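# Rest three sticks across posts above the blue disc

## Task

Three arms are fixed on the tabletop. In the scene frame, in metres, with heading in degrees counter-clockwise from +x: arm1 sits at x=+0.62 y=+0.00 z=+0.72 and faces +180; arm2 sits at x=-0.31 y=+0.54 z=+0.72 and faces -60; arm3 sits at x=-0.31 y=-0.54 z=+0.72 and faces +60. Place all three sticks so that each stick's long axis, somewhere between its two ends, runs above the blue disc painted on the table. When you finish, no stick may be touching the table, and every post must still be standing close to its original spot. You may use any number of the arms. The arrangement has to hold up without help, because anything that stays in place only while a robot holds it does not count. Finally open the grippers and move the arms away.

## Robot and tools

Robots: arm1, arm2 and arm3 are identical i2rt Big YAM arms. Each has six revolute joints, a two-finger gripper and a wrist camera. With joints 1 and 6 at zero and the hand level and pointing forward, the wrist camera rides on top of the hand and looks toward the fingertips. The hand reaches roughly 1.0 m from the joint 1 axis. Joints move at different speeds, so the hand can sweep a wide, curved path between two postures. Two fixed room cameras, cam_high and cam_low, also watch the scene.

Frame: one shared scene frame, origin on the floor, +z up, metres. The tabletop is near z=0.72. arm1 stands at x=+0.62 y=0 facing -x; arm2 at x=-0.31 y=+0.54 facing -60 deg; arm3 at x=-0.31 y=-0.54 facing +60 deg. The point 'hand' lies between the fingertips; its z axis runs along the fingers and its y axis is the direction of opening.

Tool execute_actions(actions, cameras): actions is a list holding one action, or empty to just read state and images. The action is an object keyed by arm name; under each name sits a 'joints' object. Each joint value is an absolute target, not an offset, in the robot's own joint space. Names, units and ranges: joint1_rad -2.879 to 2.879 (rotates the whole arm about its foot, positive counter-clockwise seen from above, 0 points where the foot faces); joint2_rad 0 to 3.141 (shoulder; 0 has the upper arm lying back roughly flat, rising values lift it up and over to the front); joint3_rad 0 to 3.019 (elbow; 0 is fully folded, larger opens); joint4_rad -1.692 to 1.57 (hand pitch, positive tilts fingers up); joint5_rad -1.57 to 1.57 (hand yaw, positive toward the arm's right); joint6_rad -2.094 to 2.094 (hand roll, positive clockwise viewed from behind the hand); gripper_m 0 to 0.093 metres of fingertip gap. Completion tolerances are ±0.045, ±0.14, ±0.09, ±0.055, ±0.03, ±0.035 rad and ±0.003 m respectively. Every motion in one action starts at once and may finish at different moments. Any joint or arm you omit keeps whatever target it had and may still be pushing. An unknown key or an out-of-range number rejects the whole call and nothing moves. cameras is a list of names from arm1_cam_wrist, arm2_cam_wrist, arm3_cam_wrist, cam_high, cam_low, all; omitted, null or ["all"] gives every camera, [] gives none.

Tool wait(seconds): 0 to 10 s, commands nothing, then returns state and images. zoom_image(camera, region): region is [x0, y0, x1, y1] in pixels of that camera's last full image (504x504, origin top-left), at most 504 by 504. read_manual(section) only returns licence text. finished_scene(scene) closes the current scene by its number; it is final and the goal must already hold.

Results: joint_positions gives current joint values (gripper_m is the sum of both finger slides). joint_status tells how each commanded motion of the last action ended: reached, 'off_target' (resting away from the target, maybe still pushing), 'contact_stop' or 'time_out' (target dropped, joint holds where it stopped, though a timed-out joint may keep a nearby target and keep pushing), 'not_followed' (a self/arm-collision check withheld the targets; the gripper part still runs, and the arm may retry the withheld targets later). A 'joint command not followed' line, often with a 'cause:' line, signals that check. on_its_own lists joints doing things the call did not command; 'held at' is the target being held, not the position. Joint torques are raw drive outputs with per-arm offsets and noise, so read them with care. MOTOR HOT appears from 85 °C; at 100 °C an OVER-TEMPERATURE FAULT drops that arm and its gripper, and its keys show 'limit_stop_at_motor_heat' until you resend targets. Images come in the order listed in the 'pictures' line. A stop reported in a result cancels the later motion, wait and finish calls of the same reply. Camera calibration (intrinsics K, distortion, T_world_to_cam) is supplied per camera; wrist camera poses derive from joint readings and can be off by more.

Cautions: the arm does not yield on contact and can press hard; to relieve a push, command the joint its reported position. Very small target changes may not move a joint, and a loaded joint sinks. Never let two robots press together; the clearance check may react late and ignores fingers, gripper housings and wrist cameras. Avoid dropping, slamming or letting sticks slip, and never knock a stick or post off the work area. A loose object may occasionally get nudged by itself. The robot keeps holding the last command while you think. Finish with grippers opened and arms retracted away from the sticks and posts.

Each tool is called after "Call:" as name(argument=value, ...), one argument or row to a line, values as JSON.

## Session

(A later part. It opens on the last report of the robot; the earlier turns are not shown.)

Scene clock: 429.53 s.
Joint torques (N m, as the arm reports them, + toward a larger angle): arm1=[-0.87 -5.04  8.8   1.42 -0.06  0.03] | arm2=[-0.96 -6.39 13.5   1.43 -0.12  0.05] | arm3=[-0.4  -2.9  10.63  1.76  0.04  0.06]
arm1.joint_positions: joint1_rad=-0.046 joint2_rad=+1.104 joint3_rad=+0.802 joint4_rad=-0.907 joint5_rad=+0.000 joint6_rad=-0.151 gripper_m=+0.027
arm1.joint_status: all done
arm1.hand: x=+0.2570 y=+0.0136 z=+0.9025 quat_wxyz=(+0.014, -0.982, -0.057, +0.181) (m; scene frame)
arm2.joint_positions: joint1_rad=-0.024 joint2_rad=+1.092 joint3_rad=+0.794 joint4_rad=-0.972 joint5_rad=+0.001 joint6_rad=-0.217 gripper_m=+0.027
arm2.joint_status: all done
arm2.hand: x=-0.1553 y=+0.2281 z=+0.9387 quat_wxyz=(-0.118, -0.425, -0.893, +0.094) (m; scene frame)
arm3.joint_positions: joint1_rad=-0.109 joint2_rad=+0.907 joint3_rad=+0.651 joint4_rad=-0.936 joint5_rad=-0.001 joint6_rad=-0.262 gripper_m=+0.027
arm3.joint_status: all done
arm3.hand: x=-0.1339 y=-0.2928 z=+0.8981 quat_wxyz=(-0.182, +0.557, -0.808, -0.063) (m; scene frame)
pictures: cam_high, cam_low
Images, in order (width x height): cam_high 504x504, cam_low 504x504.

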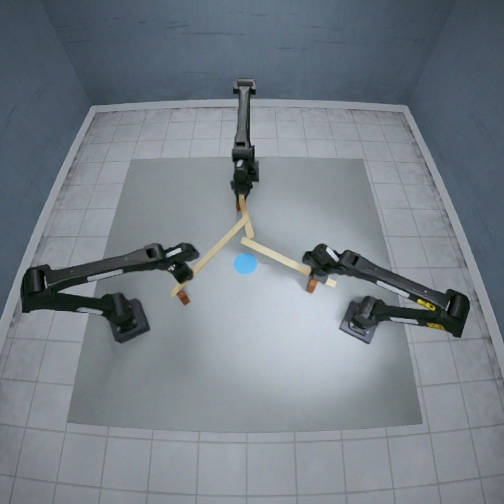

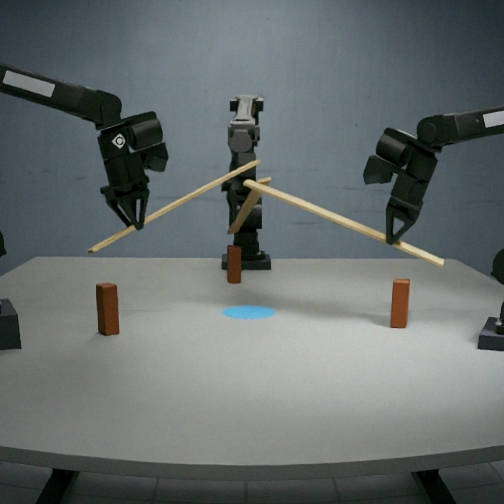

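Call:
execute_actions(
  actions=[
    {"arm2":{"joints":{"joint2_rad":1.14}}},
  ],
  cameras=["cam_low","cam_high"],
)

Call:
execute_actions(
  actions=[
    {"arm1":{"joints":{"joint2_rad":1.2,"joint3_rad":0.87,"joint4_rad":-0.92}},"arm2":{"joints":{"joint2_rad":1.23,"joint4_rad":-0.97}},"arm3":{"joints":{"joint2_rad":1.03,"joint3_rad":0.73,"joint4_rad":-0.92}}},
  ],
  cameras=["cam_low","cam_high"],
)

Call:
zoom_image(
  camera="cam_high",
  region=[215,205,285,275],
)

Call:
zoom_image(
  camera="cam_low",
  region=[190,170,310,260],
)

Scene clock: 442.40 s.
Joint torques (N m, as the arm reports them, + toward a larger angle): arm1=[-0.84 -5.07  8.78  1.41 -0.05  0.02] | arm2=[-0.91 -6.19 13.28  1.37 -0.12  0.05] | arm3=[-0.28 -4.13 10.63  1.71 -0.04  0.12]
arm1.joint_positions: joint1_rad=-0.046 joint2_rad=+1.104 joint3_rad=+0.802 joint4_rad=-0.907 joint5_rad=+0.000 joint6_rad=-0.151 gripper_m=+0.027
arm1.joint_status: not commanded
arm1.hand: x=+0.2570 y=+0.0136 z=+0.9025 quat_wxyz=(+0.014, -0.982, -0.057, +0.181) (m; scene frame)
arm2.joint_positions: joint1_rad=-0.024 joint2_rad=+1.136 joint3_rad=+0.794 joint4_rad=-0.972 joint5_rad=+0.001 joint6_rad=-0.217 gripper_m=+0.027
arm2.joint_status: all done
arm2.hand: x=-0.1551 y=+0.2276 z=+0.9245 quat_wxyz=(-0.101, -0.426, -0.895, +0.081) (m; scene frame)
arm3.joint_positions: joint1_rad=-0.109 joint2_rad=+0.907 joint3_rad=+0.651 joint4_rad=-0.936 joint5_rad=-0.001 joint6_rad=-0.262 gripper_m=+0.027
arm3.joint_status: not commanded
arm3.hand: x=-0.1339 y=-0.2928 z=+0.8981 quat_wxyz=(-0.182, +0.557, -0.808, -0.063) (m; scene frame)
pictures: cam_high, cam_low
Images, in order (width x height): cam_high 504x504, cam_low 504x504.

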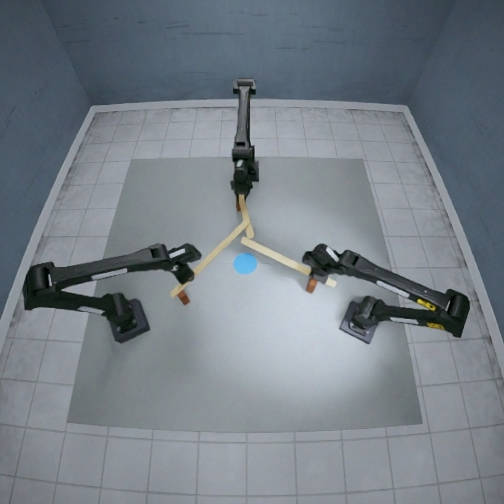

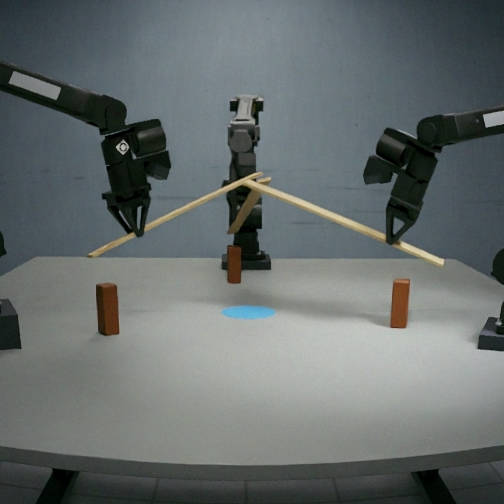

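Scene clock: 443.27 s.
Joint torques (N m, as the arm reports them, + toward a larger angle): arm1=[-0.75 -5.85 12.28  0.31 -0.05  0.03] | arm2=[-0.91 -7.98 12.78  0.81 -0.12  0.05] | arm3=[ 0.28 -4.37 14.91  1.45  0.    0.1 ]
arm1.joint_positions: joint1_rad=-0.046 joint2_rad=+1.211 joint3_rad=+0.808 joint4_rad=-0.912 joint5_rad=+0.000 joint6_rad=-0.151 gripper_m=+0.027
arm1.joint_status: all done
arm1.hand: x=+0.2551 y=+0.0135 z=+0.8679 quat_wxyz=(+0.010, -0.990, -0.057, +0.129) (m; scene frame)
arm2.joint_positions: joint1_rad=-0.024 joint2_rad=+1.234 joint3_rad=+0.794 joint4_rad=-0.972 joint5_rad=+0.001 joint6_rad=-0.217 gripper_m=+0.027
arm2.joint_status: all done
arm2.hand: x=-0.1555 y=+0.2283 z=+0.8928 quat_wxyz=(-0.063, -0.428, -0.900, +0.051) (m; scene frame)
arm3.joint_positions: joint1_rad=-0.109 joint2_rad=+1.039 joint3_rad=+0.671 joint4_rad=-0.936 joint5_rad=-0.001 joint6_rad=-0.262 gripper_m=+0.027
arm3.joint_status: all done
arm3.hand: x=-0.1294 y=-0.2868 z=+0.8696 quat_wxyz=(-0.130, +0.562, -0.815, -0.045) (m; scene frame)
pictures: cam_high, cam_low
Images, in order (width x height): cam_high 504x504, cam_low 504x504.

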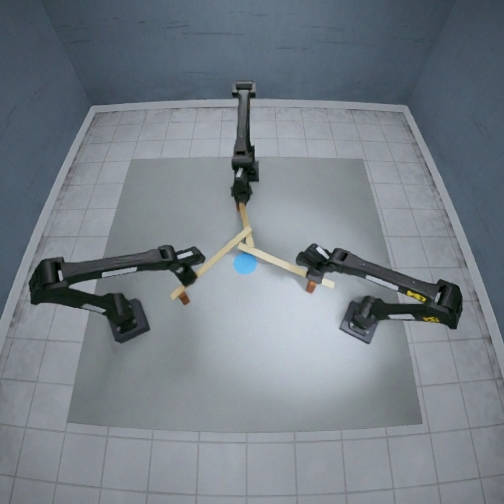

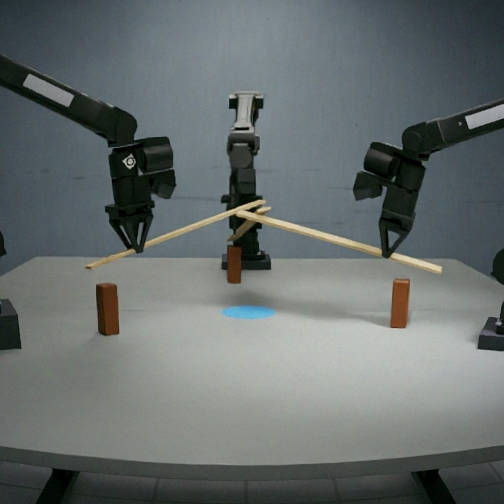

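Region (215, 205, 285, 275) of cam_high's 504x504 image, scaled by 7.200, with more detail than that image has.

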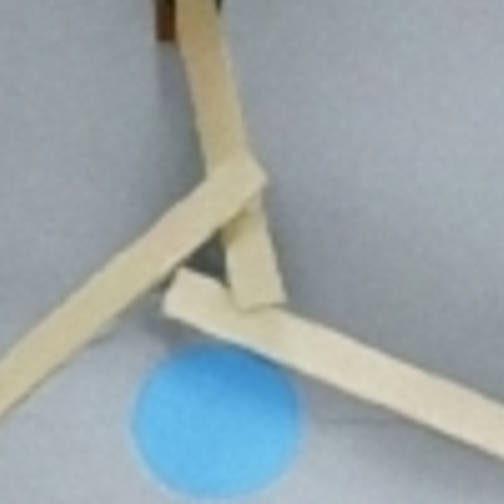

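Region (190, 170, 310, 260) of cam_low's 504x504 image, scaled by 4.200, with more detail than that image has; it fills the top 378 rows of this view, and the rest is white.

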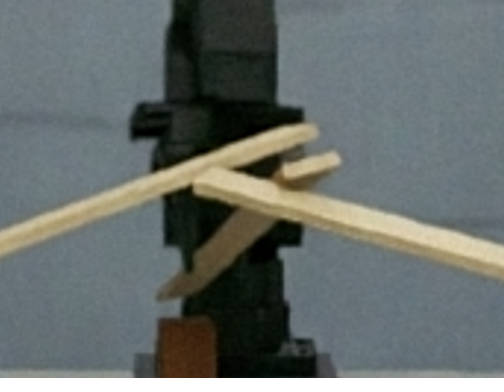

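Call:
execute_actions(
  actions=[
    {"arm2":{"joints":{"joint2_rad":1.275}},"arm1":{"joints":{"joint4_rad":-0.85}}},
  ],
  cameras=[],
)

Call:
execute_actions(
  actions=[
    {"arm3":{"joints":{"joint2_rad":1.0,"joint4_rad":-0.89}}},
  ],
  cameras=["cam_low","cam_high"],
)

Call:
zoom_image(
  camera="cam_high",
  region=[215,205,285,275],
)

Call:
zoom_image(
  camera="cam_low",
  region=[190,170,310,260],
)

Scene clock: 457.83 s.
Joint torques (N m, as the arm reports them, + toward a larger angle): arm1=[-0.89 -5.95 12.37  1.43 -0.06  0.02] | arm2=[-1.02 -7.44 12.53  0.75 -0.12  0.05] | arm3=[ 1.15 -4.99 14.89  1.16  0.03  0.12]
arm1.joint_positions: joint1_rad=-0.046 joint2_rad=+1.211 joint3_rad=+0.808 joint4_rad=-0.870 joint5_rad=+0.000 joint6_rad=-0.151 gripper_m=+0.027
arm1.joint_status: all done
arm1.hand: x=+0.2452 y=+0.0138 z=+0.8707 quat_wxyz=(+0.011, -0.987, -0.057, +0.149) (m; scene frame)
arm2.joint_positions: joint1_rad=-0.024 joint2_rad=+1.266 joint3_rad=+0.794 joint4_rad=-0.972 joint5_rad=+0.001 joint6_rad=-0.217 gripper_m=+0.027
arm2.joint_status: all done
arm2.hand: x=-0.1560 y=+0.2291 z=+0.8824 quat_wxyz=(-0.050, -0.429, -0.901, +0.041) (m; scene frame)
arm3.joint_positions: joint1_rad=-0.109 joint2_rad=+1.039 joint3_rad=+0.671 joint4_rad=-0.936 joint5_rad=-0.001 joint6_rad=-0.262 gripper_m=+0.027
arm3.joint_status: not commanded
arm3.hand: x=-0.1294 y=-0.2868 z=+0.8696 quat_wxyz=(-0.130, +0.562, -0.815, -0.045) (m; scene frame)
pictures: none
No camera images: the call's "cameras" was empty. Leave "cameras" out to get every camera's image.

Scene clock: 458.47 s.
Joint torques (N m, as the arm reports them, + toward a larger angle): arm1=[-0.91 -5.99 12.41  1.35 -0.05  0.02] | arm2=[-0.89 -7.07 12.62  0.78 -0.12  0.04] | arm3=[ 0.27 -5.37 14.43  1.76  0.02  0.13]
arm1.joint_positions: joint1_rad=-0.046 joint2_rad=+1.211 joint3_rad=+0.808 joint4_rad=-0.868 joint5_rad=+0.000 joint6_rad=-0.151 gripper_m=+0.027
arm1.joint_status: not commanded
arm1.hand: x=+0.2447 y=+0.0139 z=+0.8709 quat_wxyz=(+0.012, -0.987, -0.057, +0.151) (m; scene frame)
arm2.joint_positions: joint1_rad=-0.024 joint2_rad=+1.266 joint3_rad=+0.794 joint4_rad=-0.972 joint5_rad=+0.001 joint6_rad=-0.217 gripper_m=+0.027
arm2.joint_status: not commanded
arm2.hand: x=-0.1560 y=+0.2291 z=+0.8824 quat_wxyz=(-0.050, -0.429, -0.901, +0.041) (m; scene frame)
arm3.joint_positions: joint1_rad=-0.109 joint2_rad=+1.019 joint3_rad=+0.671 joint4_rad=-0.920 joint5_rad=-0.001 joint6_rad=-0.262 gripper_m=+0.027
arm3.joint_status: all done
arm3.hand: x=-0.1272 y=-0.2836 z=+0.8766 quat_wxyz=(-0.146, +0.561, -0.813, -0.051) (m; scene frame)
pictures: cam_high, cam_low
Images, in order (width x height): cam_high 504x504, cam_low 504x504.

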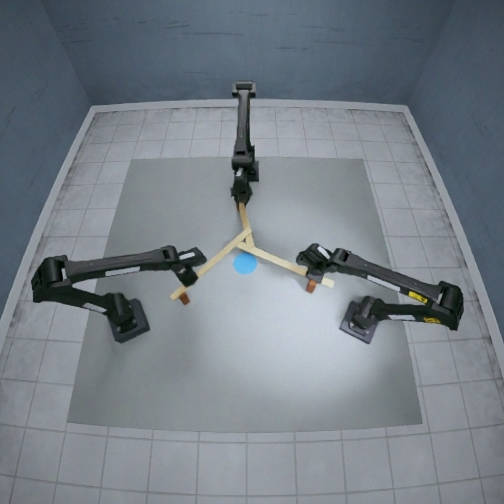

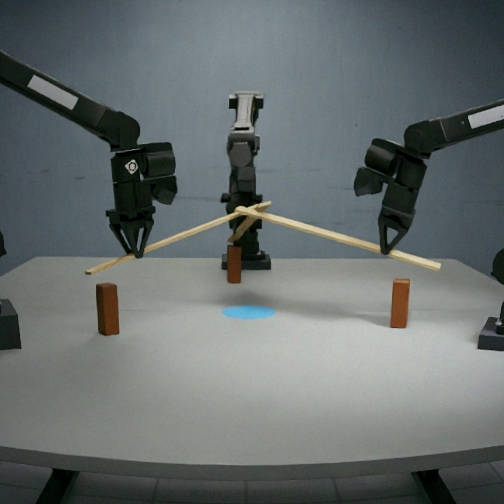

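Region (215, 205, 285, 275) of cam_high's 504x504 image, scaled by 7.200, with more detail than that image has.

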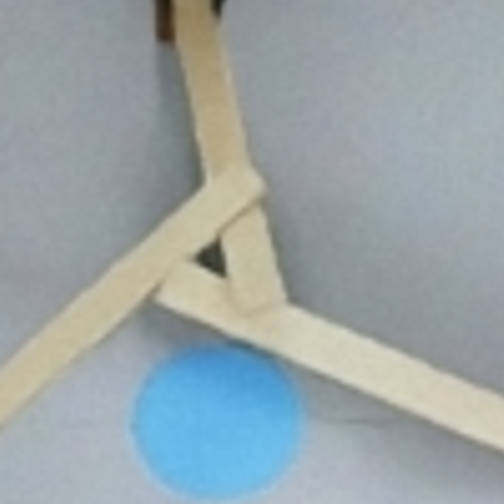

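Region (190, 170, 310, 260) of cam_low's 504x504 image, scaled by 4.200, with more detail than that image has; it fills the top 378 rows of this view, and the rest is white.

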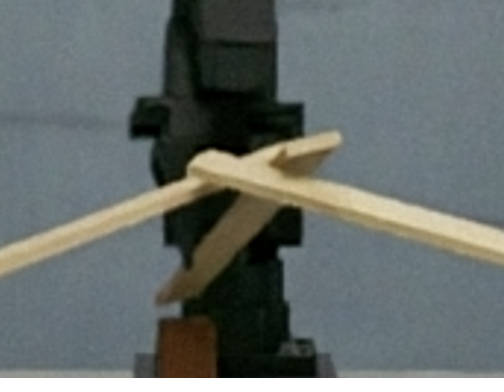

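Call:
execute_actions(
  actions=[
    {"arm1":{"joints":{"joint2_rad":1.285,"joint3_rad":0.92,"joint4_rad":-0.94}},"arm2":{"joints":{"joint2_rad":1.36,"joint3_rad":0.91,"joint4_rad":-0.92}},"arm3":{"joints":{"joint2_rad":1.15,"joint3_rad":0.77,"joint4_rad":-0.93}}},
  ],
  cameras=["cam_low","cam_high"],
)

Call:
zoom_image(
  camera="cam_high",
  region=[150,170,360,320],
)

Call:
zoom_image(
  camera="cam_high",
  region=[215,205,285,275],
)

Scene clock: 471.13 s.
Joint torques (N m, as the arm reports them, + toward a larger angle): arm1=[-0.87 -5.96 11.77  0.22  0.05  0.02] | arm2=[-0.96 -9.15 12.32  1.19 -0.11  0.07] | arm3=[ 0.16 -5.24 13.6   0.2   0.03  0.15]
arm1.joint_positions: joint1_rad=-0.046 joint2_rad=+1.285 joint3_rad=+0.865 joint4_rad=-0.930 joint5_rad=-0.002 joint6_rad=-0.151 gripper_m=+0.027
arm1.joint_status: all done
arm1.hand: x=+0.2379 y=+0.0136 z=+0.8640 quat_wxyz=(+0.007, -0.992, -0.058, +0.112) (m; scene frame)
arm2.joint_positions: joint1_rad=-0.024 joint2_rad=+1.356 joint3_rad=+0.866 joint4_rad=-0.932 joint5_rad=+0.001 joint6_rad=-0.219 gripper_m=+0.027
arm2.joint_status: all done
arm2.hand: x=-0.1395 y=+0.1966 z=+0.8798 quat_wxyz=(-0.058, -0.427, -0.901, +0.048) (m; scene frame)
arm3.joint_positions: joint1_rad=-0.109 joint2_rad=+1.157 joint3_rad=+0.718 joint4_rad=-0.922 joint5_rad=-0.001 joint6_rad=-0.262 gripper_m=+0.027
arm3.joint_status: all done
arm3.hand: x=-0.1181 y=-0.2712 z=+0.8547 quat_wxyz=(-0.103, +0.564, -0.818, -0.035) (m; scene frame)
pictures: cam_high, cam_low
Images, in order (width x height): cam_high 504x504, cam_low 504x504.

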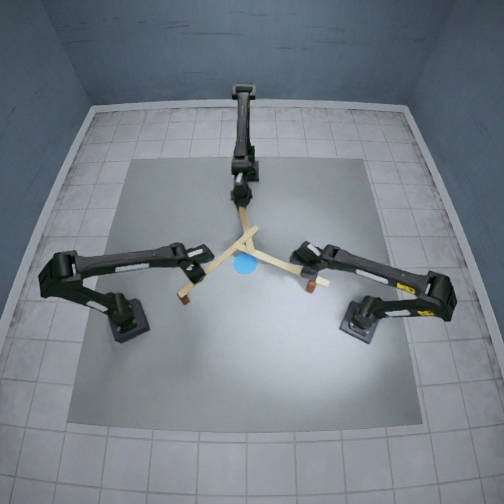

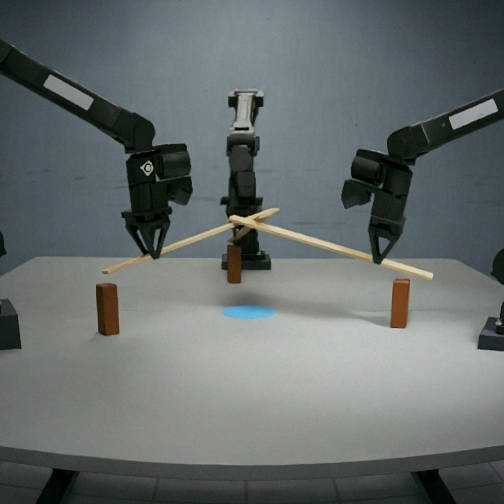

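Region (150, 170, 360, 320) of cam_high's 504x504 image, scaled by 2.400, with more detail than that image has; it fills the top 360 rows of this view, and the rest is white.

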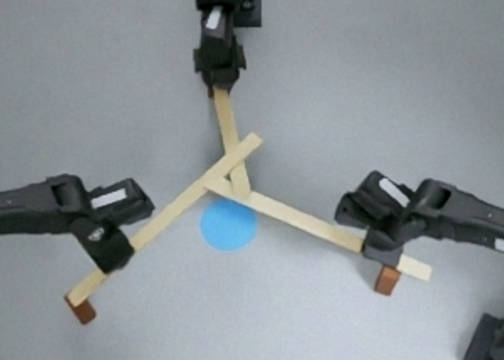

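Region (215, 205, 285, 275) of cam_high's 504x504 image, scaled by 7.200, with more detail than that image has.

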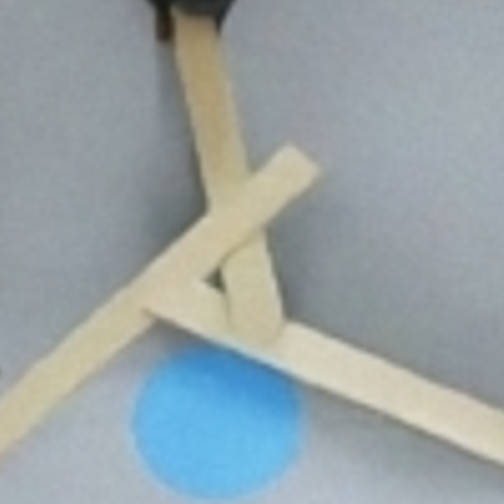

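Call:
execute_actions(
  actions=[
    {"arm2":{"joints":{"joint1_rad":0.012,"joint6_rad":-0.165}}},
  ],
  cameras=[],
)

Call:
execute_actions(
  actions=[
    {"arm2":{"joints":{"joint3_rad":0.81}},"arm1":{"joints":{"joint2_rad":1.33}},"arm3":{"joints":{"joint2_rad":1.21}}},
  ],
  cameras=["cam_low","cam_high"],
)

Call:
zoom_image(
  camera="cam_high",
  region=[150,170,360,320],
)

Call:
zoom_image(
  camera="cam_low",
  region=[80,200,280,310],
)

Scene clock: 501.20 s.
Joint torques (N m, as the arm reports them, + toward a larger angle): arm1=[-0.87 -5.96 11.73  0.28  0.05  0.02] | arm2=[-0.9  -8.65 12.32  1.2  -0.11  0.17] | arm3=[ 0.7  -6.55 13.95  0.22  0.    0.13]
arm1.joint_positions: joint1_rad=-0.046 joint2_rad=+1.285 joint3_rad=+0.865 joint4_rad=-0.932 joint5_rad=-0.002 joint6_rad=-0.151 gripper_m=+0.027
arm1.joint_status: not commanded
arm1.hand: x=+0.2384 y=+0.0136 z=+0.8639 quat_wxyz=(+0.007, -0.992, -0.058, +0.111) (m; scene frame)
arm2.joint_positions: joint1_rad=+0.002 joint2_rad=+1.356 joint3_rad=+0.866 joint4_rad=-0.932 joint5_rad=+0.001 joint6_rad=-0.183 gripper_m=+0.027
arm2.joint_status: all done
arm2.hand: x=-0.1307 y=+0.2011 z=+0.8798 quat_wxyz=(-0.060, -0.432, -0.899, +0.046) (m; scene frame)
arm3.joint_positions: joint1_rad=-0.109 joint2_rad=+1.157 joint3_rad=+0.718 joint4_rad=-0.922 joint5_rad=-0.001 joint6_rad=-0.262 gripper_m=+0.027
arm3.joint_status: not commanded
arm3.hand: x=-0.1181 y=-0.2712 z=+0.8547 quat_wxyz=(-0.103, +0.564, -0.818, -0.035) (m; scene frame)
pictures: none
No camera images: the call's "cameras" was empty. Leave "cameras" out to get every camera's image.

Scene clock: 501.93 s.
Joint torques (N m, as the arm reports them, + toward a larger angle): arm1=[-1.   -6.4  11.49  0.19  0.04  0.02] | arm2=[-0.86 -8.32  8.87  1.02 -0.11  0.13] | arm3=[-1.28 -5.57 13.76  0.2  -0.03  0.17]
arm1.joint_positions: joint1_rad=-0.046 joint2_rad=+1.330 joint3_rad=+0.865 joint4_rad=-0.932 joint5_rad=-0.002 joint6_rad=-0.150 gripper_m=+0.027
arm1.joint_status: all done
arm1.hand: x=+0.2393 y=+0.0135 z=+0.8476 quat_wxyz=(+0.004, -0.994, -0.058, +0.088) (m; scene frame)
arm2.joint_positions: joint1_rad=+0.002 joint2_rad=+1.356 joint3_rad=+0.803 joint4_rad=-0.932 joint5_rad=+0.001 joint6_rad=-0.181 gripper_m=+0.027
arm2.joint_status: all done
arm2.hand: x=-0.1437 y=+0.2252 z=+0.8569 quat_wxyz=(-0.034, -0.434, -0.900, +0.028) (m; scene frame)
arm3.joint_positions: joint1_rad=-0.109 joint2_rad=+1.205 joint3_rad=+0.719 joint4_rad=-0.922 joint5_rad=-0.001 joint6_rad=-0.263 gripper_m=+0.027
arm3.joint_status: all done
arm3.hand: x=-0.1187 y=-0.2721 z=+0.8405 quat_wxyz=(-0.081, +0.566, -0.820, -0.027) (m; scene frame)
pictures: cam_high, cam_low
Images, in order (width x height): cam_high 504x504, cam_low 504x504.

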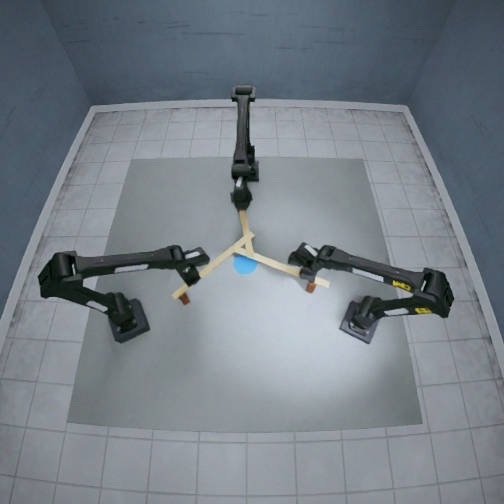

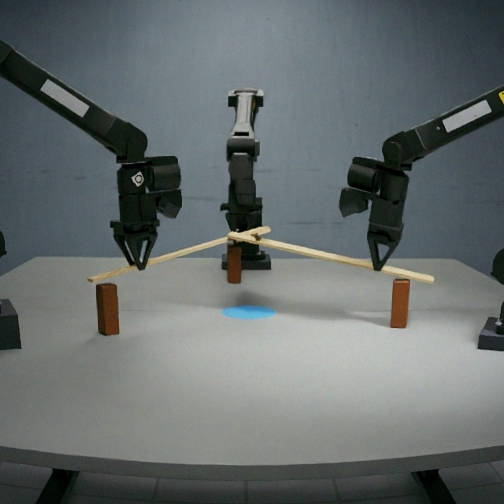

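Region (150, 170, 360, 320) of cam_high's 504x504 image, scaled by 2.400, with more detail than that image has; it fills the top 360 rows of this view, and the rest is white.

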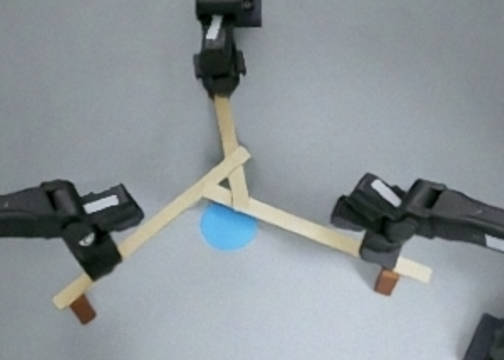

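Region (80, 200, 280, 310) of cam_low's 504x504 image, scaled by 2.520, with more detail than that image has; it fills the top 277 rows of this view, and the rest is white.

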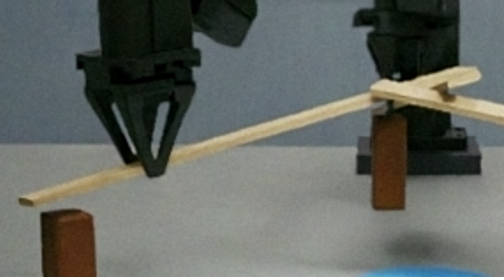

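Call:
zoom_image(
  camera="cam_high",
  region=[160,270,210,320],
)

Call:
zoom_image(
  camera="cam_high",
  region=[290,260,340,310],
)

Call:
zoom_image(
  camera="cam_high",
  region=[220,185,290,265],
)

Region (160, 270, 210, 320) of cam_high's 504x504 image, scaled by 10.080, with more detail than that image has.

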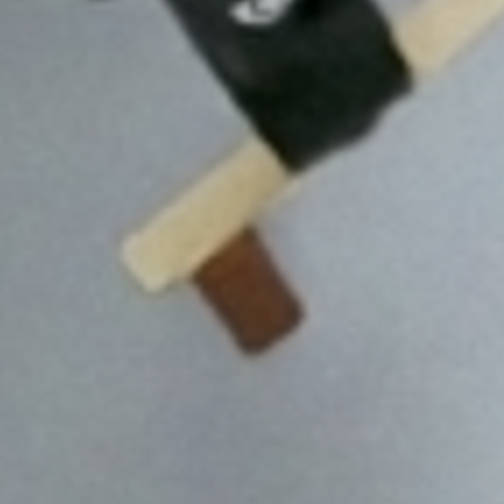

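Region (290, 260, 340, 310) of cam_high's 504x504 image, scaled by 10.080, with more detail than that image has.

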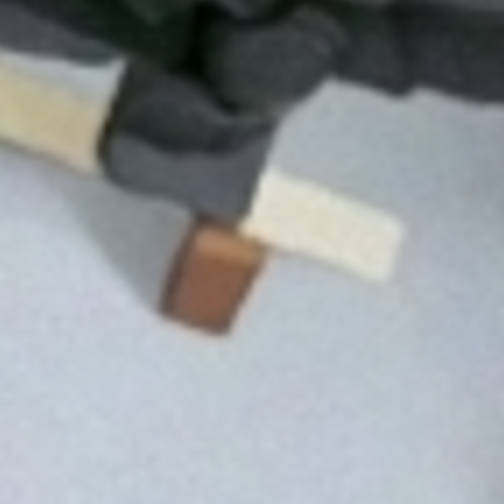

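Region (220, 185, 290, 265) of cam_high's 504x504 image, scaled by 6.300, with more detail than that image has; it fills the left 441 columns of this view, and the rest is white.

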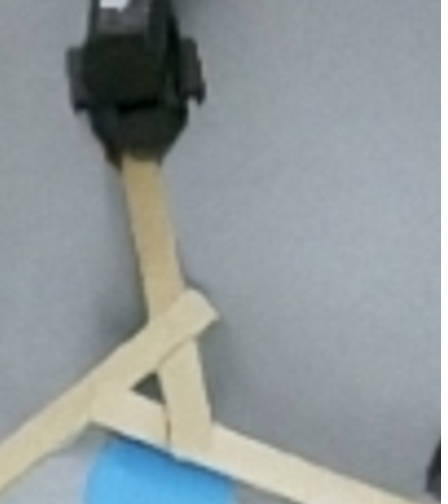

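Call:
execute_actions(
  actions=[
    {"arm2":{"joints":{"joint2_rad":1.40}},"arm3":{"joints":{"joint2_rad":1.24}}},
  ],
  cameras=["cam_low","cam_high"],
)

Call:
zoom_image(
  camera="cam_low",
  region=[80,210,280,310],
)

Call:
zoom_image(
  camera="cam_low",
  region=[210,210,450,310],
)

Call:
zoom_image(
  camera="cam_high",
  region=[150,170,360,320],
)

Scene clock: 517.83 s.
Joint torques (N m, as the arm reports them, + toward a larger angle): arm1=[-0.88 -6.35 11.5   0.32 -0.04  0.02] | arm2=[-0.79 -7.83  8.63  0.86 -0.08  0.13] | arm3=[ 0.66 -5.14 13.06  0.13 -0.04  0.1 ]
arm1.joint_positions: joint1_rad=-0.046 joint2_rad=+1.331 joint3_rad=+0.865 joint4_rad=-0.935 joint5_rad=+0.000 joint6_rad=-0.149 gripper_m=+0.027
arm1.joint_status: not commanded
arm1.hand: x=+0.2401 y=+0.0138 z=+0.8473 quat_wxyz=(+0.005, -0.995, -0.057, +0.086) (m; scene frame)
arm2.joint_positions: joint1_rad=+0.002 joint2_rad=+1.387 joint3_rad=+0.803 joint4_rad=-0.928 joint5_rad=+0.000 joint6_rad=-0.179 gripper_m=+0.027
arm2.joint_status: all done
arm2.hand: x=-0.1441 y=+0.2261 z=+0.8469 quat_wxyz=(-0.024, -0.435, -0.900, +0.019) (m; scene frame)
arm3.joint_positions: joint1_rad=-0.109 joint2_rad=+1.227 joint3_rad=+0.720 joint4_rad=-0.922 joint5_rad=-0.001 joint6_rad=-0.263 gripper_m=+0.027
arm3.joint_status: all done
arm3.hand: x=-0.1190 y=-0.2724 z=+0.8342 quat_wxyz=(-0.071, +0.567, -0.821, -0.024) (m; scene frame)
pictures: cam_high, cam_low
Images, in order (width x height): cam_high 504x504, cam_low 504x504.

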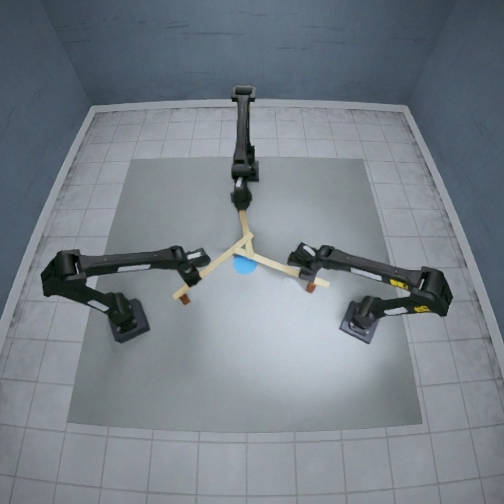

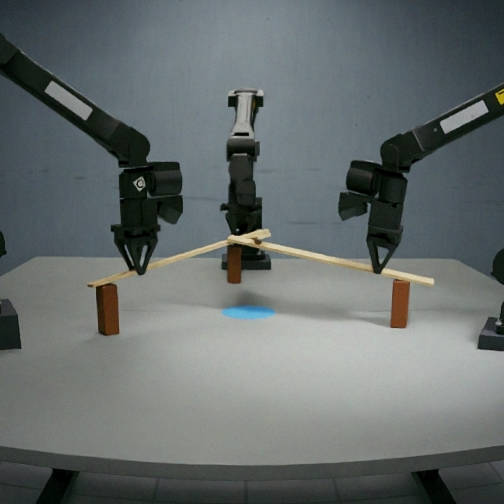

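Region (80, 210, 280, 310) of cam_low's 504x504 image, scaled by 2.520, with more detail than that image has.

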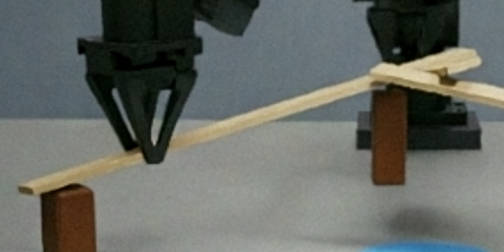

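Region (210, 210, 450, 310) of cam_low's 504x504 image, scaled by 2.100, with more detail than that image has; it fills the top 210 rows of this view, and the rest is white.

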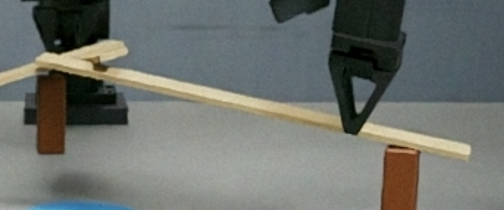

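Region (150, 170, 360, 320) of cam_high's 504x504 image, scaled by 2.400, with more detail than that image has; it fills the top 360 rows of this view, and the rest is white.

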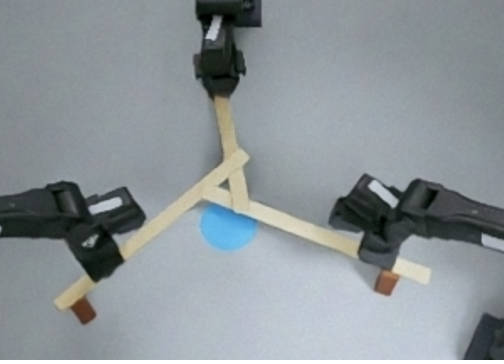

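Call:
execute_actions(
  actions=[
    {"arm1":{"joints":{"gripper_m":0.045}},"arm2":{"joints":{"gripper_m":0.045}},"arm3":{"joints":{"gripper_m":0.045}}},
  ],
  cameras=["cam_low","cam_high"],
)

Scene clock: 524.70 s.
Joint torques (N m, as the arm reports them, + toward a larger angle): arm1=[-0.97 -6.4  11.47  0.31 -0.04  0.01] | arm2=[-0.92 -7.82  8.64  0.77 -0.08  0.06] | arm3=[-0.85 -4.87 13.27  0.4   0.12  0.13]
arm1.joint_positions: joint1_rad=-0.046 joint2_rad=+1.331 joint3_rad=+0.865 joint4_rad=-0.935 joint5_rad=+0.000 joint6_rad=-0.149 gripper_m=+0.045
arm1.joint_status: all done
arm1.hand: x=+0.2401 y=+0.0138 z=+0.8473 quat_wxyz=(+0.005, -0.995, -0.057, +0.086) (m; scene frame)
arm2.joint_positions: joint1_rad=+0.002 joint2_rad=+1.387 joint3_rad=+0.803 joint4_rad=-0.928 joint5_rad=+0.000 joint6_rad=-0.173 gripper_m=+0.045
arm2.joint_status: all done
arm2.hand: x=-0.1441 y=+0.2262 z=+0.8468 quat_wxyz=(-0.024, -0.438, -0.899, +0.019) (m; scene frame)
arm3.joint_positions: joint1_rad=-0.109 joint2_rad=+1.227 joint3_rad=+0.720 joint4_rad=-0.922 joint5_rad=-0.001 joint6_rad=-0.261 gripper_m=+0.045
arm3.joint_status: all done
arm3.hand: x=-0.1190 y=-0.2724 z=+0.8342 quat_wxyz=(-0.071, +0.566, -0.821, -0.024) (m; scene frame)
pictures: cam_high, cam_low
Images, in order (width x height): cam_high 504x504, cam_low 504x504.

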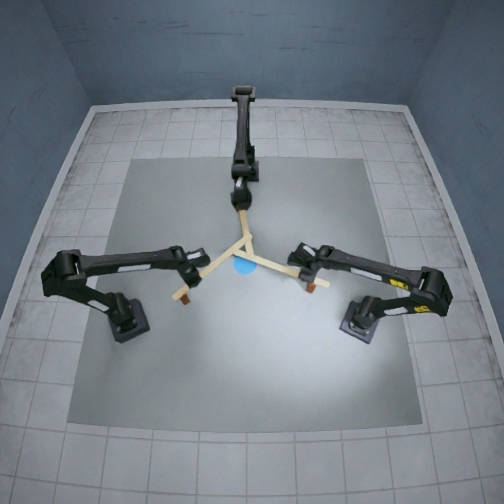

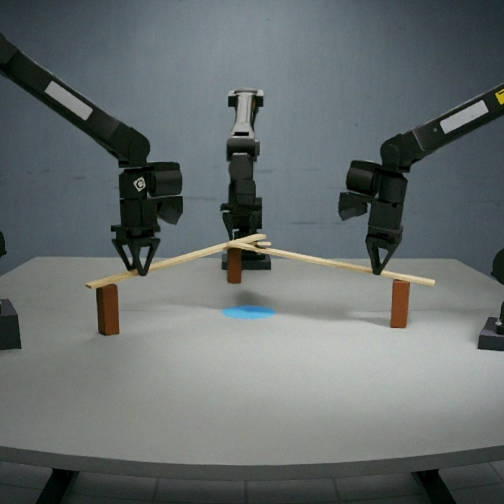

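Holding. Open more and lift.

Call:
execute_actions(
  actions=[
    {"arm1":{"joints":{"gripper_m":0.065}},"arm2":{"joints":{"gripper_m":0.065}},"arm3":{"joints":{"gripper_m":0.065}}},
  ],
  cameras=[],
)

Call:
execute_actions(
  actions=[
    {"arm1":{"joints":{"joint2_rad":1.08}},"arm2":{"joints":{"joint2_rad":1.13}},"arm3":{"joints":{"joint2_rad":0.98}}},
  ],
  cameras=["cam_low"],
)

Call:
execute_actions(
  actions=[
    {"arm1":{"joints":{"joint2_rad":0.6}},"arm2":{"joints":{"joint2_rad":0.6}},"arm3":{"joints":{"joint2_rad":0.5}}},
  ],
  cameras=["cam_low","cam_high"],
)

Call:
zoom_image(
  camera="cam_high",
  region=[150,170,360,320],
)

Scene clock: 533.30 s.
Joint torques (N m, as the arm reports them, + toward a larger angle): arm1=[-0.89 -6.39 11.46  0.31 -0.04  0.01] | arm2=[-0.95 -7.99  8.61  0.85 -0.08  0.04] | arm3=[ 0.32 -4.64 13.33  0.34  0.04  0.07]
arm1.joint_positions: joint1_rad=-0.046 joint2_rad=+1.331 joint3_rad=+0.865 joint4_rad=-0.935 joint5_rad=+0.000 joint6_rad=-0.149 gripper_m=+0.065
arm1.joint_status: all done
arm1.hand: x=+0.2401 y=+0.0138 z=+0.8473 quat_wxyz=(+0.005, -0.995, -0.057, +0.086) (m; scene frame)
arm2.joint_positions: joint1_rad=+0.002 joint2_rad=+1.387 joint3_rad=+0.803 joint4_rad=-0.928 joint5_rad=+0.000 joint6_rad=-0.172 gripper_m=+0.065
arm2.joint_status: all done
arm2.hand: x=-0.1441 y=+0.2262 z=+0.8468 quat_wxyz=(-0.024, -0.438, -0.898, +0.019) (m; scene frame)
arm3.joint_positions: joint1_rad=-0.109 joint2_rad=+1.227 joint3_rad=+0.720 joint4_rad=-0.922 joint5_rad=-0.001 joint6_rad=-0.261 gripper_m=+0.065
arm3.joint_status: all done
arm3.hand: x=-0.1190 y=-0.2724 z=+0.8342 quat_wxyz=(-0.071, +0.566, -0.821, -0.024) (m; scene frame)
pictures: none
No camera images: the call's "cameras" was empty. Leave "cameras" out to get every camera's image.

Scene clock: 534.47 s.
Joint torques (N m, as the arm reports them, + toward a larger angle): arm1=[-0.87 -3.81 12.17  0.68 -0.05  0.01] | arm2=[-0.96 -5.64 10.11  1.32 -0.08  0.04] | arm3=[ 0.12 -3.43 14.01  0.66  0.04  0.07]
arm1.joint_positions: joint1_rad=-0.046 joint2_rad=+1.075 joint3_rad=+0.869 joint4_rad=-0.935 joint5_rad=+0.000 joint6_rad=-0.149 gripper_m=+0.065
arm1.joint_status: all done
arm1.hand: x=+0.2431 y=+0.0142 z=+0.9411 quat_wxyz=(+0.017, -0.975, -0.056, +0.214) (m; scene frame)
arm2.joint_positions: joint1_rad=+0.002 joint2_rad=+1.116 joint3_rad=+0.803 joint4_rad=-0.928 joint5_rad=+0.000 joint6_rad=-0.172 gripper_m=+0.065
arm2.joint_status: all done
arm2.hand: x=-0.1406 y=+0.2203 z=+0.9380 quat_wxyz=(-0.133, -0.432, -0.887, +0.098) (m; scene frame)
arm3.joint_positions: joint1_rad=-0.109 joint2_rad=+0.968 joint3_rad=+0.726 joint4_rad=-0.922 joint5_rad=-0.001 joint6_rad=-0.261 gripper_m=+0.065
arm3.joint_status: all done
arm3.hand: x=-0.1171 y=-0.2693 z=+0.9166 quat_wxyz=(-0.194, +0.555, -0.806, -0.068) (m; scene frame)
pictures: cam_low
Images, in order (width x height): cam_low 504x504.

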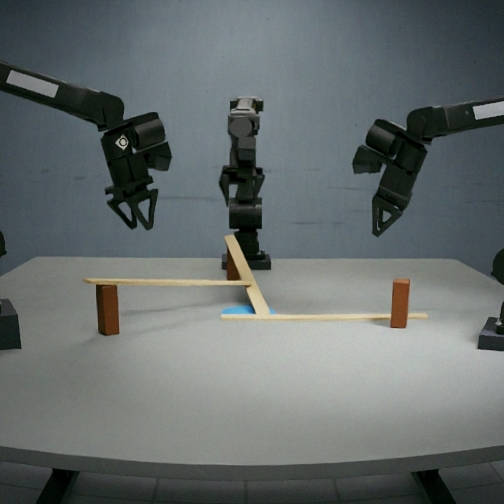

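Scene clock: 535.80 s.
Joint torques (N m, as the arm reports them, + toward a larger angle): arm1=[-1.01  0.86 12.46  1.2  -0.04  0.02] | arm2=[-0.92 -0.3  11.27  2.06 -0.08  0.06] | arm3=[ 0.67  2.07 14.39  1.01  0.    0.03]
arm1.joint_positions: joint1_rad=-0.046 joint2_rad=+0.596 joint3_rad=+0.869 joint4_rad=-0.935 joint5_rad=+0.000 joint6_rad=-0.149 gripper_m=+0.065
arm1.joint_status: all done
arm1.hand: x=+0.3131 y=+0.0127 z=+1.0978 quat_wxyz=(+0.038, -0.896, -0.051, +0.439) (m; scene frame)
arm2.joint_positions: joint1_rad=+0.002 joint2_rad=+0.592 joint3_rad=+0.803 joint4_rad=-0.928 joint5_rad=+0.000 joint6_rad=-0.172 gripper_m=+0.065
arm2.joint_status: all done
arm2.hand: x=-0.1664 y=+0.2696 z=+1.1043 quat_wxyz=(-0.336, -0.398, -0.818, +0.245) (m; scene frame)
arm3.joint_positions: joint1_rad=-0.109 joint2_rad=+0.492 joint3_rad=+0.726 joint4_rad=-0.922 joint5_rad=-0.001 joint6_rad=-0.261 gripper_m=+0.065
arm3.joint_status: all done
arm3.hand: x=-0.1473 y=-0.3102 z=+1.0545 quat_wxyz=(-0.407, +0.513, -0.742, -0.144) (m; scene frame)
pictures: cam_high, cam_low
Images, in order (width x height): cam_high 504x504, cam_low 504x504.

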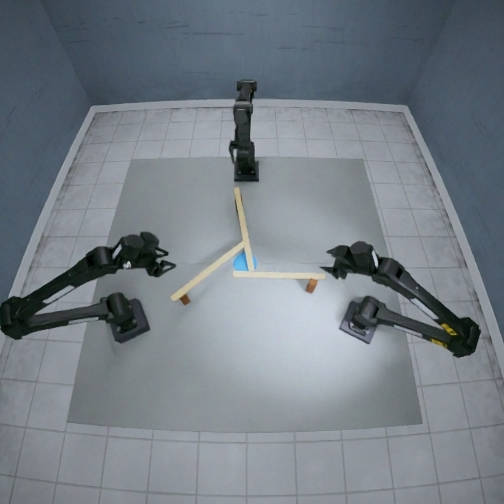

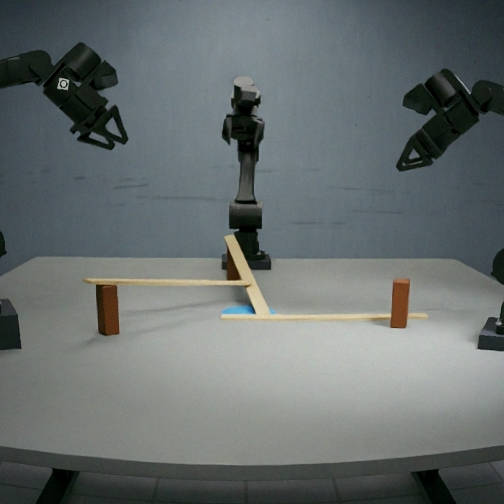

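Region (150, 170, 360, 320) of cam_high's 504x504 image, scaled by 2.400, with more detail than that image has; it fills the top 360 rows of this view, and the rest is white.

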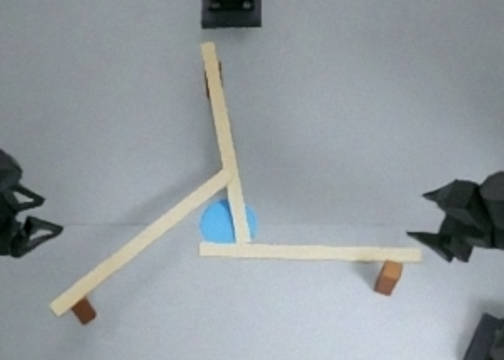

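Call:
execute_actions(
  actions=[
    {"arm1":{"joints":{"joint1_rad":-0.07,"joint2_rad":1.5,"joint3_rad":1.14,"joint4_rad":-1.36,"joint6_rad":-0.2,"gripper_m":0.075}},"arm2":{"joints":{"joint1_rad":0.002,"joint2_rad":1.39,"joint3_rad":0.93,"joint4_rad":-1.12,"gripper_m":0.075}},"arm3":{"joints":{"joint1_rad":-0.18,"joint2_rad":1.46,"joint3_rad":0.85,"joint4_rad":-0.88,"joint6_rad":-0.615,"gripper_m":0.07}}},
  ],
)

Scene clock: 582.23 s.
Joint torques (N m, as the arm reports them, + toward a larger angle): arm1=[-1.13 -9.3   9.09 -0.45 -0.04 -0.26] | arm2=[-1.66 -8.76 11.16  0.   -0.08  0.04] | arm3=[-0.85 -7.54 10.99  0.91  0.06 -0.12]
arm1.joint_positions: joint1_rad=-0.064 joint2_rad=+1.511 joint3_rad=+1.113 joint4_rad=-1.350 joint5_rad=+0.000 joint6_rad=-0.184 gripper_m=+0.075
arm1.joint_status: all done
arm1.hand: x=+0.2453 y=+0.0206 z=+0.8692 quat_wxyz=(-0.013, -0.994, -0.066, -0.086) (m; scene frame)
arm2.joint_positions: joint1_rad=+0.002 joint2_rad=+1.387 joint3_rad=+0.895 joint4_rad=-1.109 joint5_rad=+0.000 joint6_rad=-0.172 gripper_m=+0.075
arm2.joint_status: all done
arm2.hand: x=-0.1459 y=+0.2298 z=+0.8769 quat_wxyz=(+0.012, -0.438, -0.899, -0.007) (m; scene frame)
arm3.joint_positions: joint1_rad=-0.174 joint2_rad=+1.456 joint3_rad=+0.819 joint4_rad=-0.898 joint5_rad=-0.001 joint6_rad=-0.604 gripper_m=+0.070
arm3.joint_status: all done
arm3.hand: x=-0.0795 y=-0.2586 z=+0.7948 quat_wxyz=(-0.022, +0.675, -0.737, -0.002) (m; scene frame)
pictures: arm1_cam_wrist, arm2_cam_wrist, arm3_cam_wrist, cam_high, cam_low
camera_calibration (this result's frames):
arm1_cam_wrist: T_world_to_cam=[[-0.125748, 0.991366, -0.0371683, 0.04566], [0.688794, 0.114209, 0.715904, -0.793913], [0.713968, 0.0644221, -0.697208, 0.551698], [0, 0, 0, 1]] pos_world=[0.158689, 0.00986495, 0.954711]
arm2_cam_wrist: T_world_to_cam=[[-0.791058, -0.611726, 0.00432257, 0.019307], [-0.486516, 0.633395, 0.601759, -0.736404], [-0.370849, 0.473923, -0.798666, 0.660996], [0, 0, 0, 1]] pos_world=[-0.09787, 0.164984, 0.970969]
arm3_cam_wrist: T_world_to_cam=[[0.996985, -0.0724284, 0.0278426, 0.0391324], [-0.0755472, -0.824126, 0.561346, -0.664951], [-0.0177116, -0.561757, -0.827113, 0.634433], [0, 0, 0, 1]] pos_world=[-0.0780127, -0.188771, 0.896926]
Images, in order (width x height): arm1_cam_wrist 504x504, arm2_cam_wrist 504x504, arm3_cam_wrist 504x504, cam_high 504x504, cam_low 504x504.

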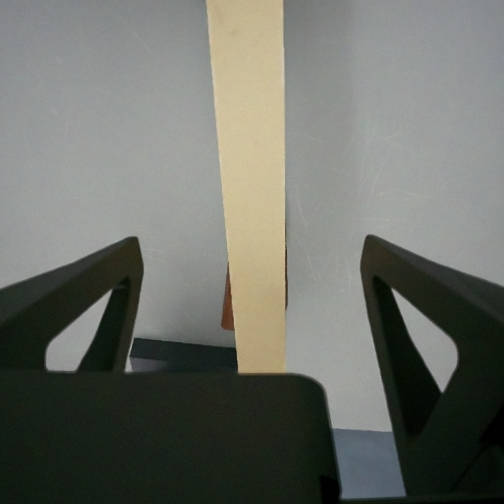

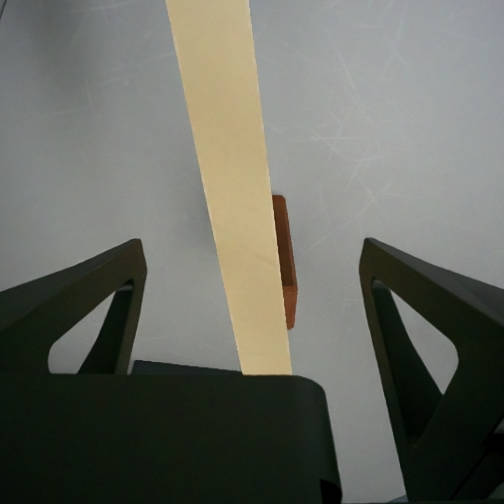

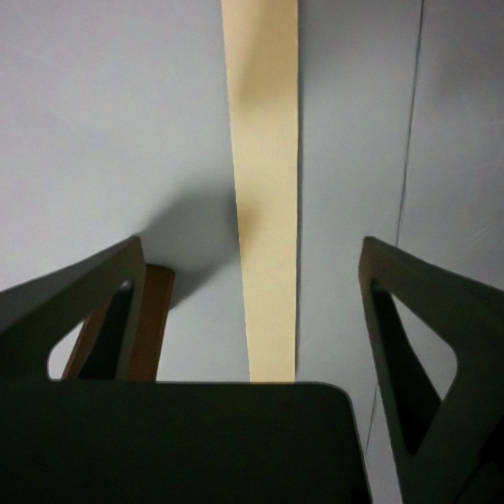

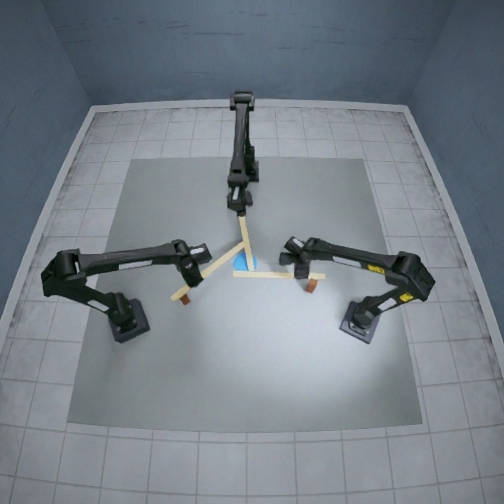

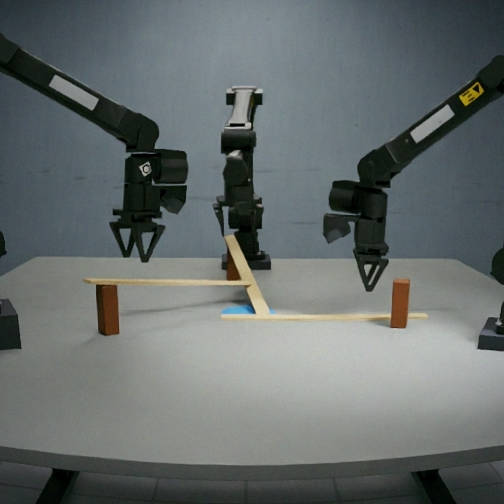

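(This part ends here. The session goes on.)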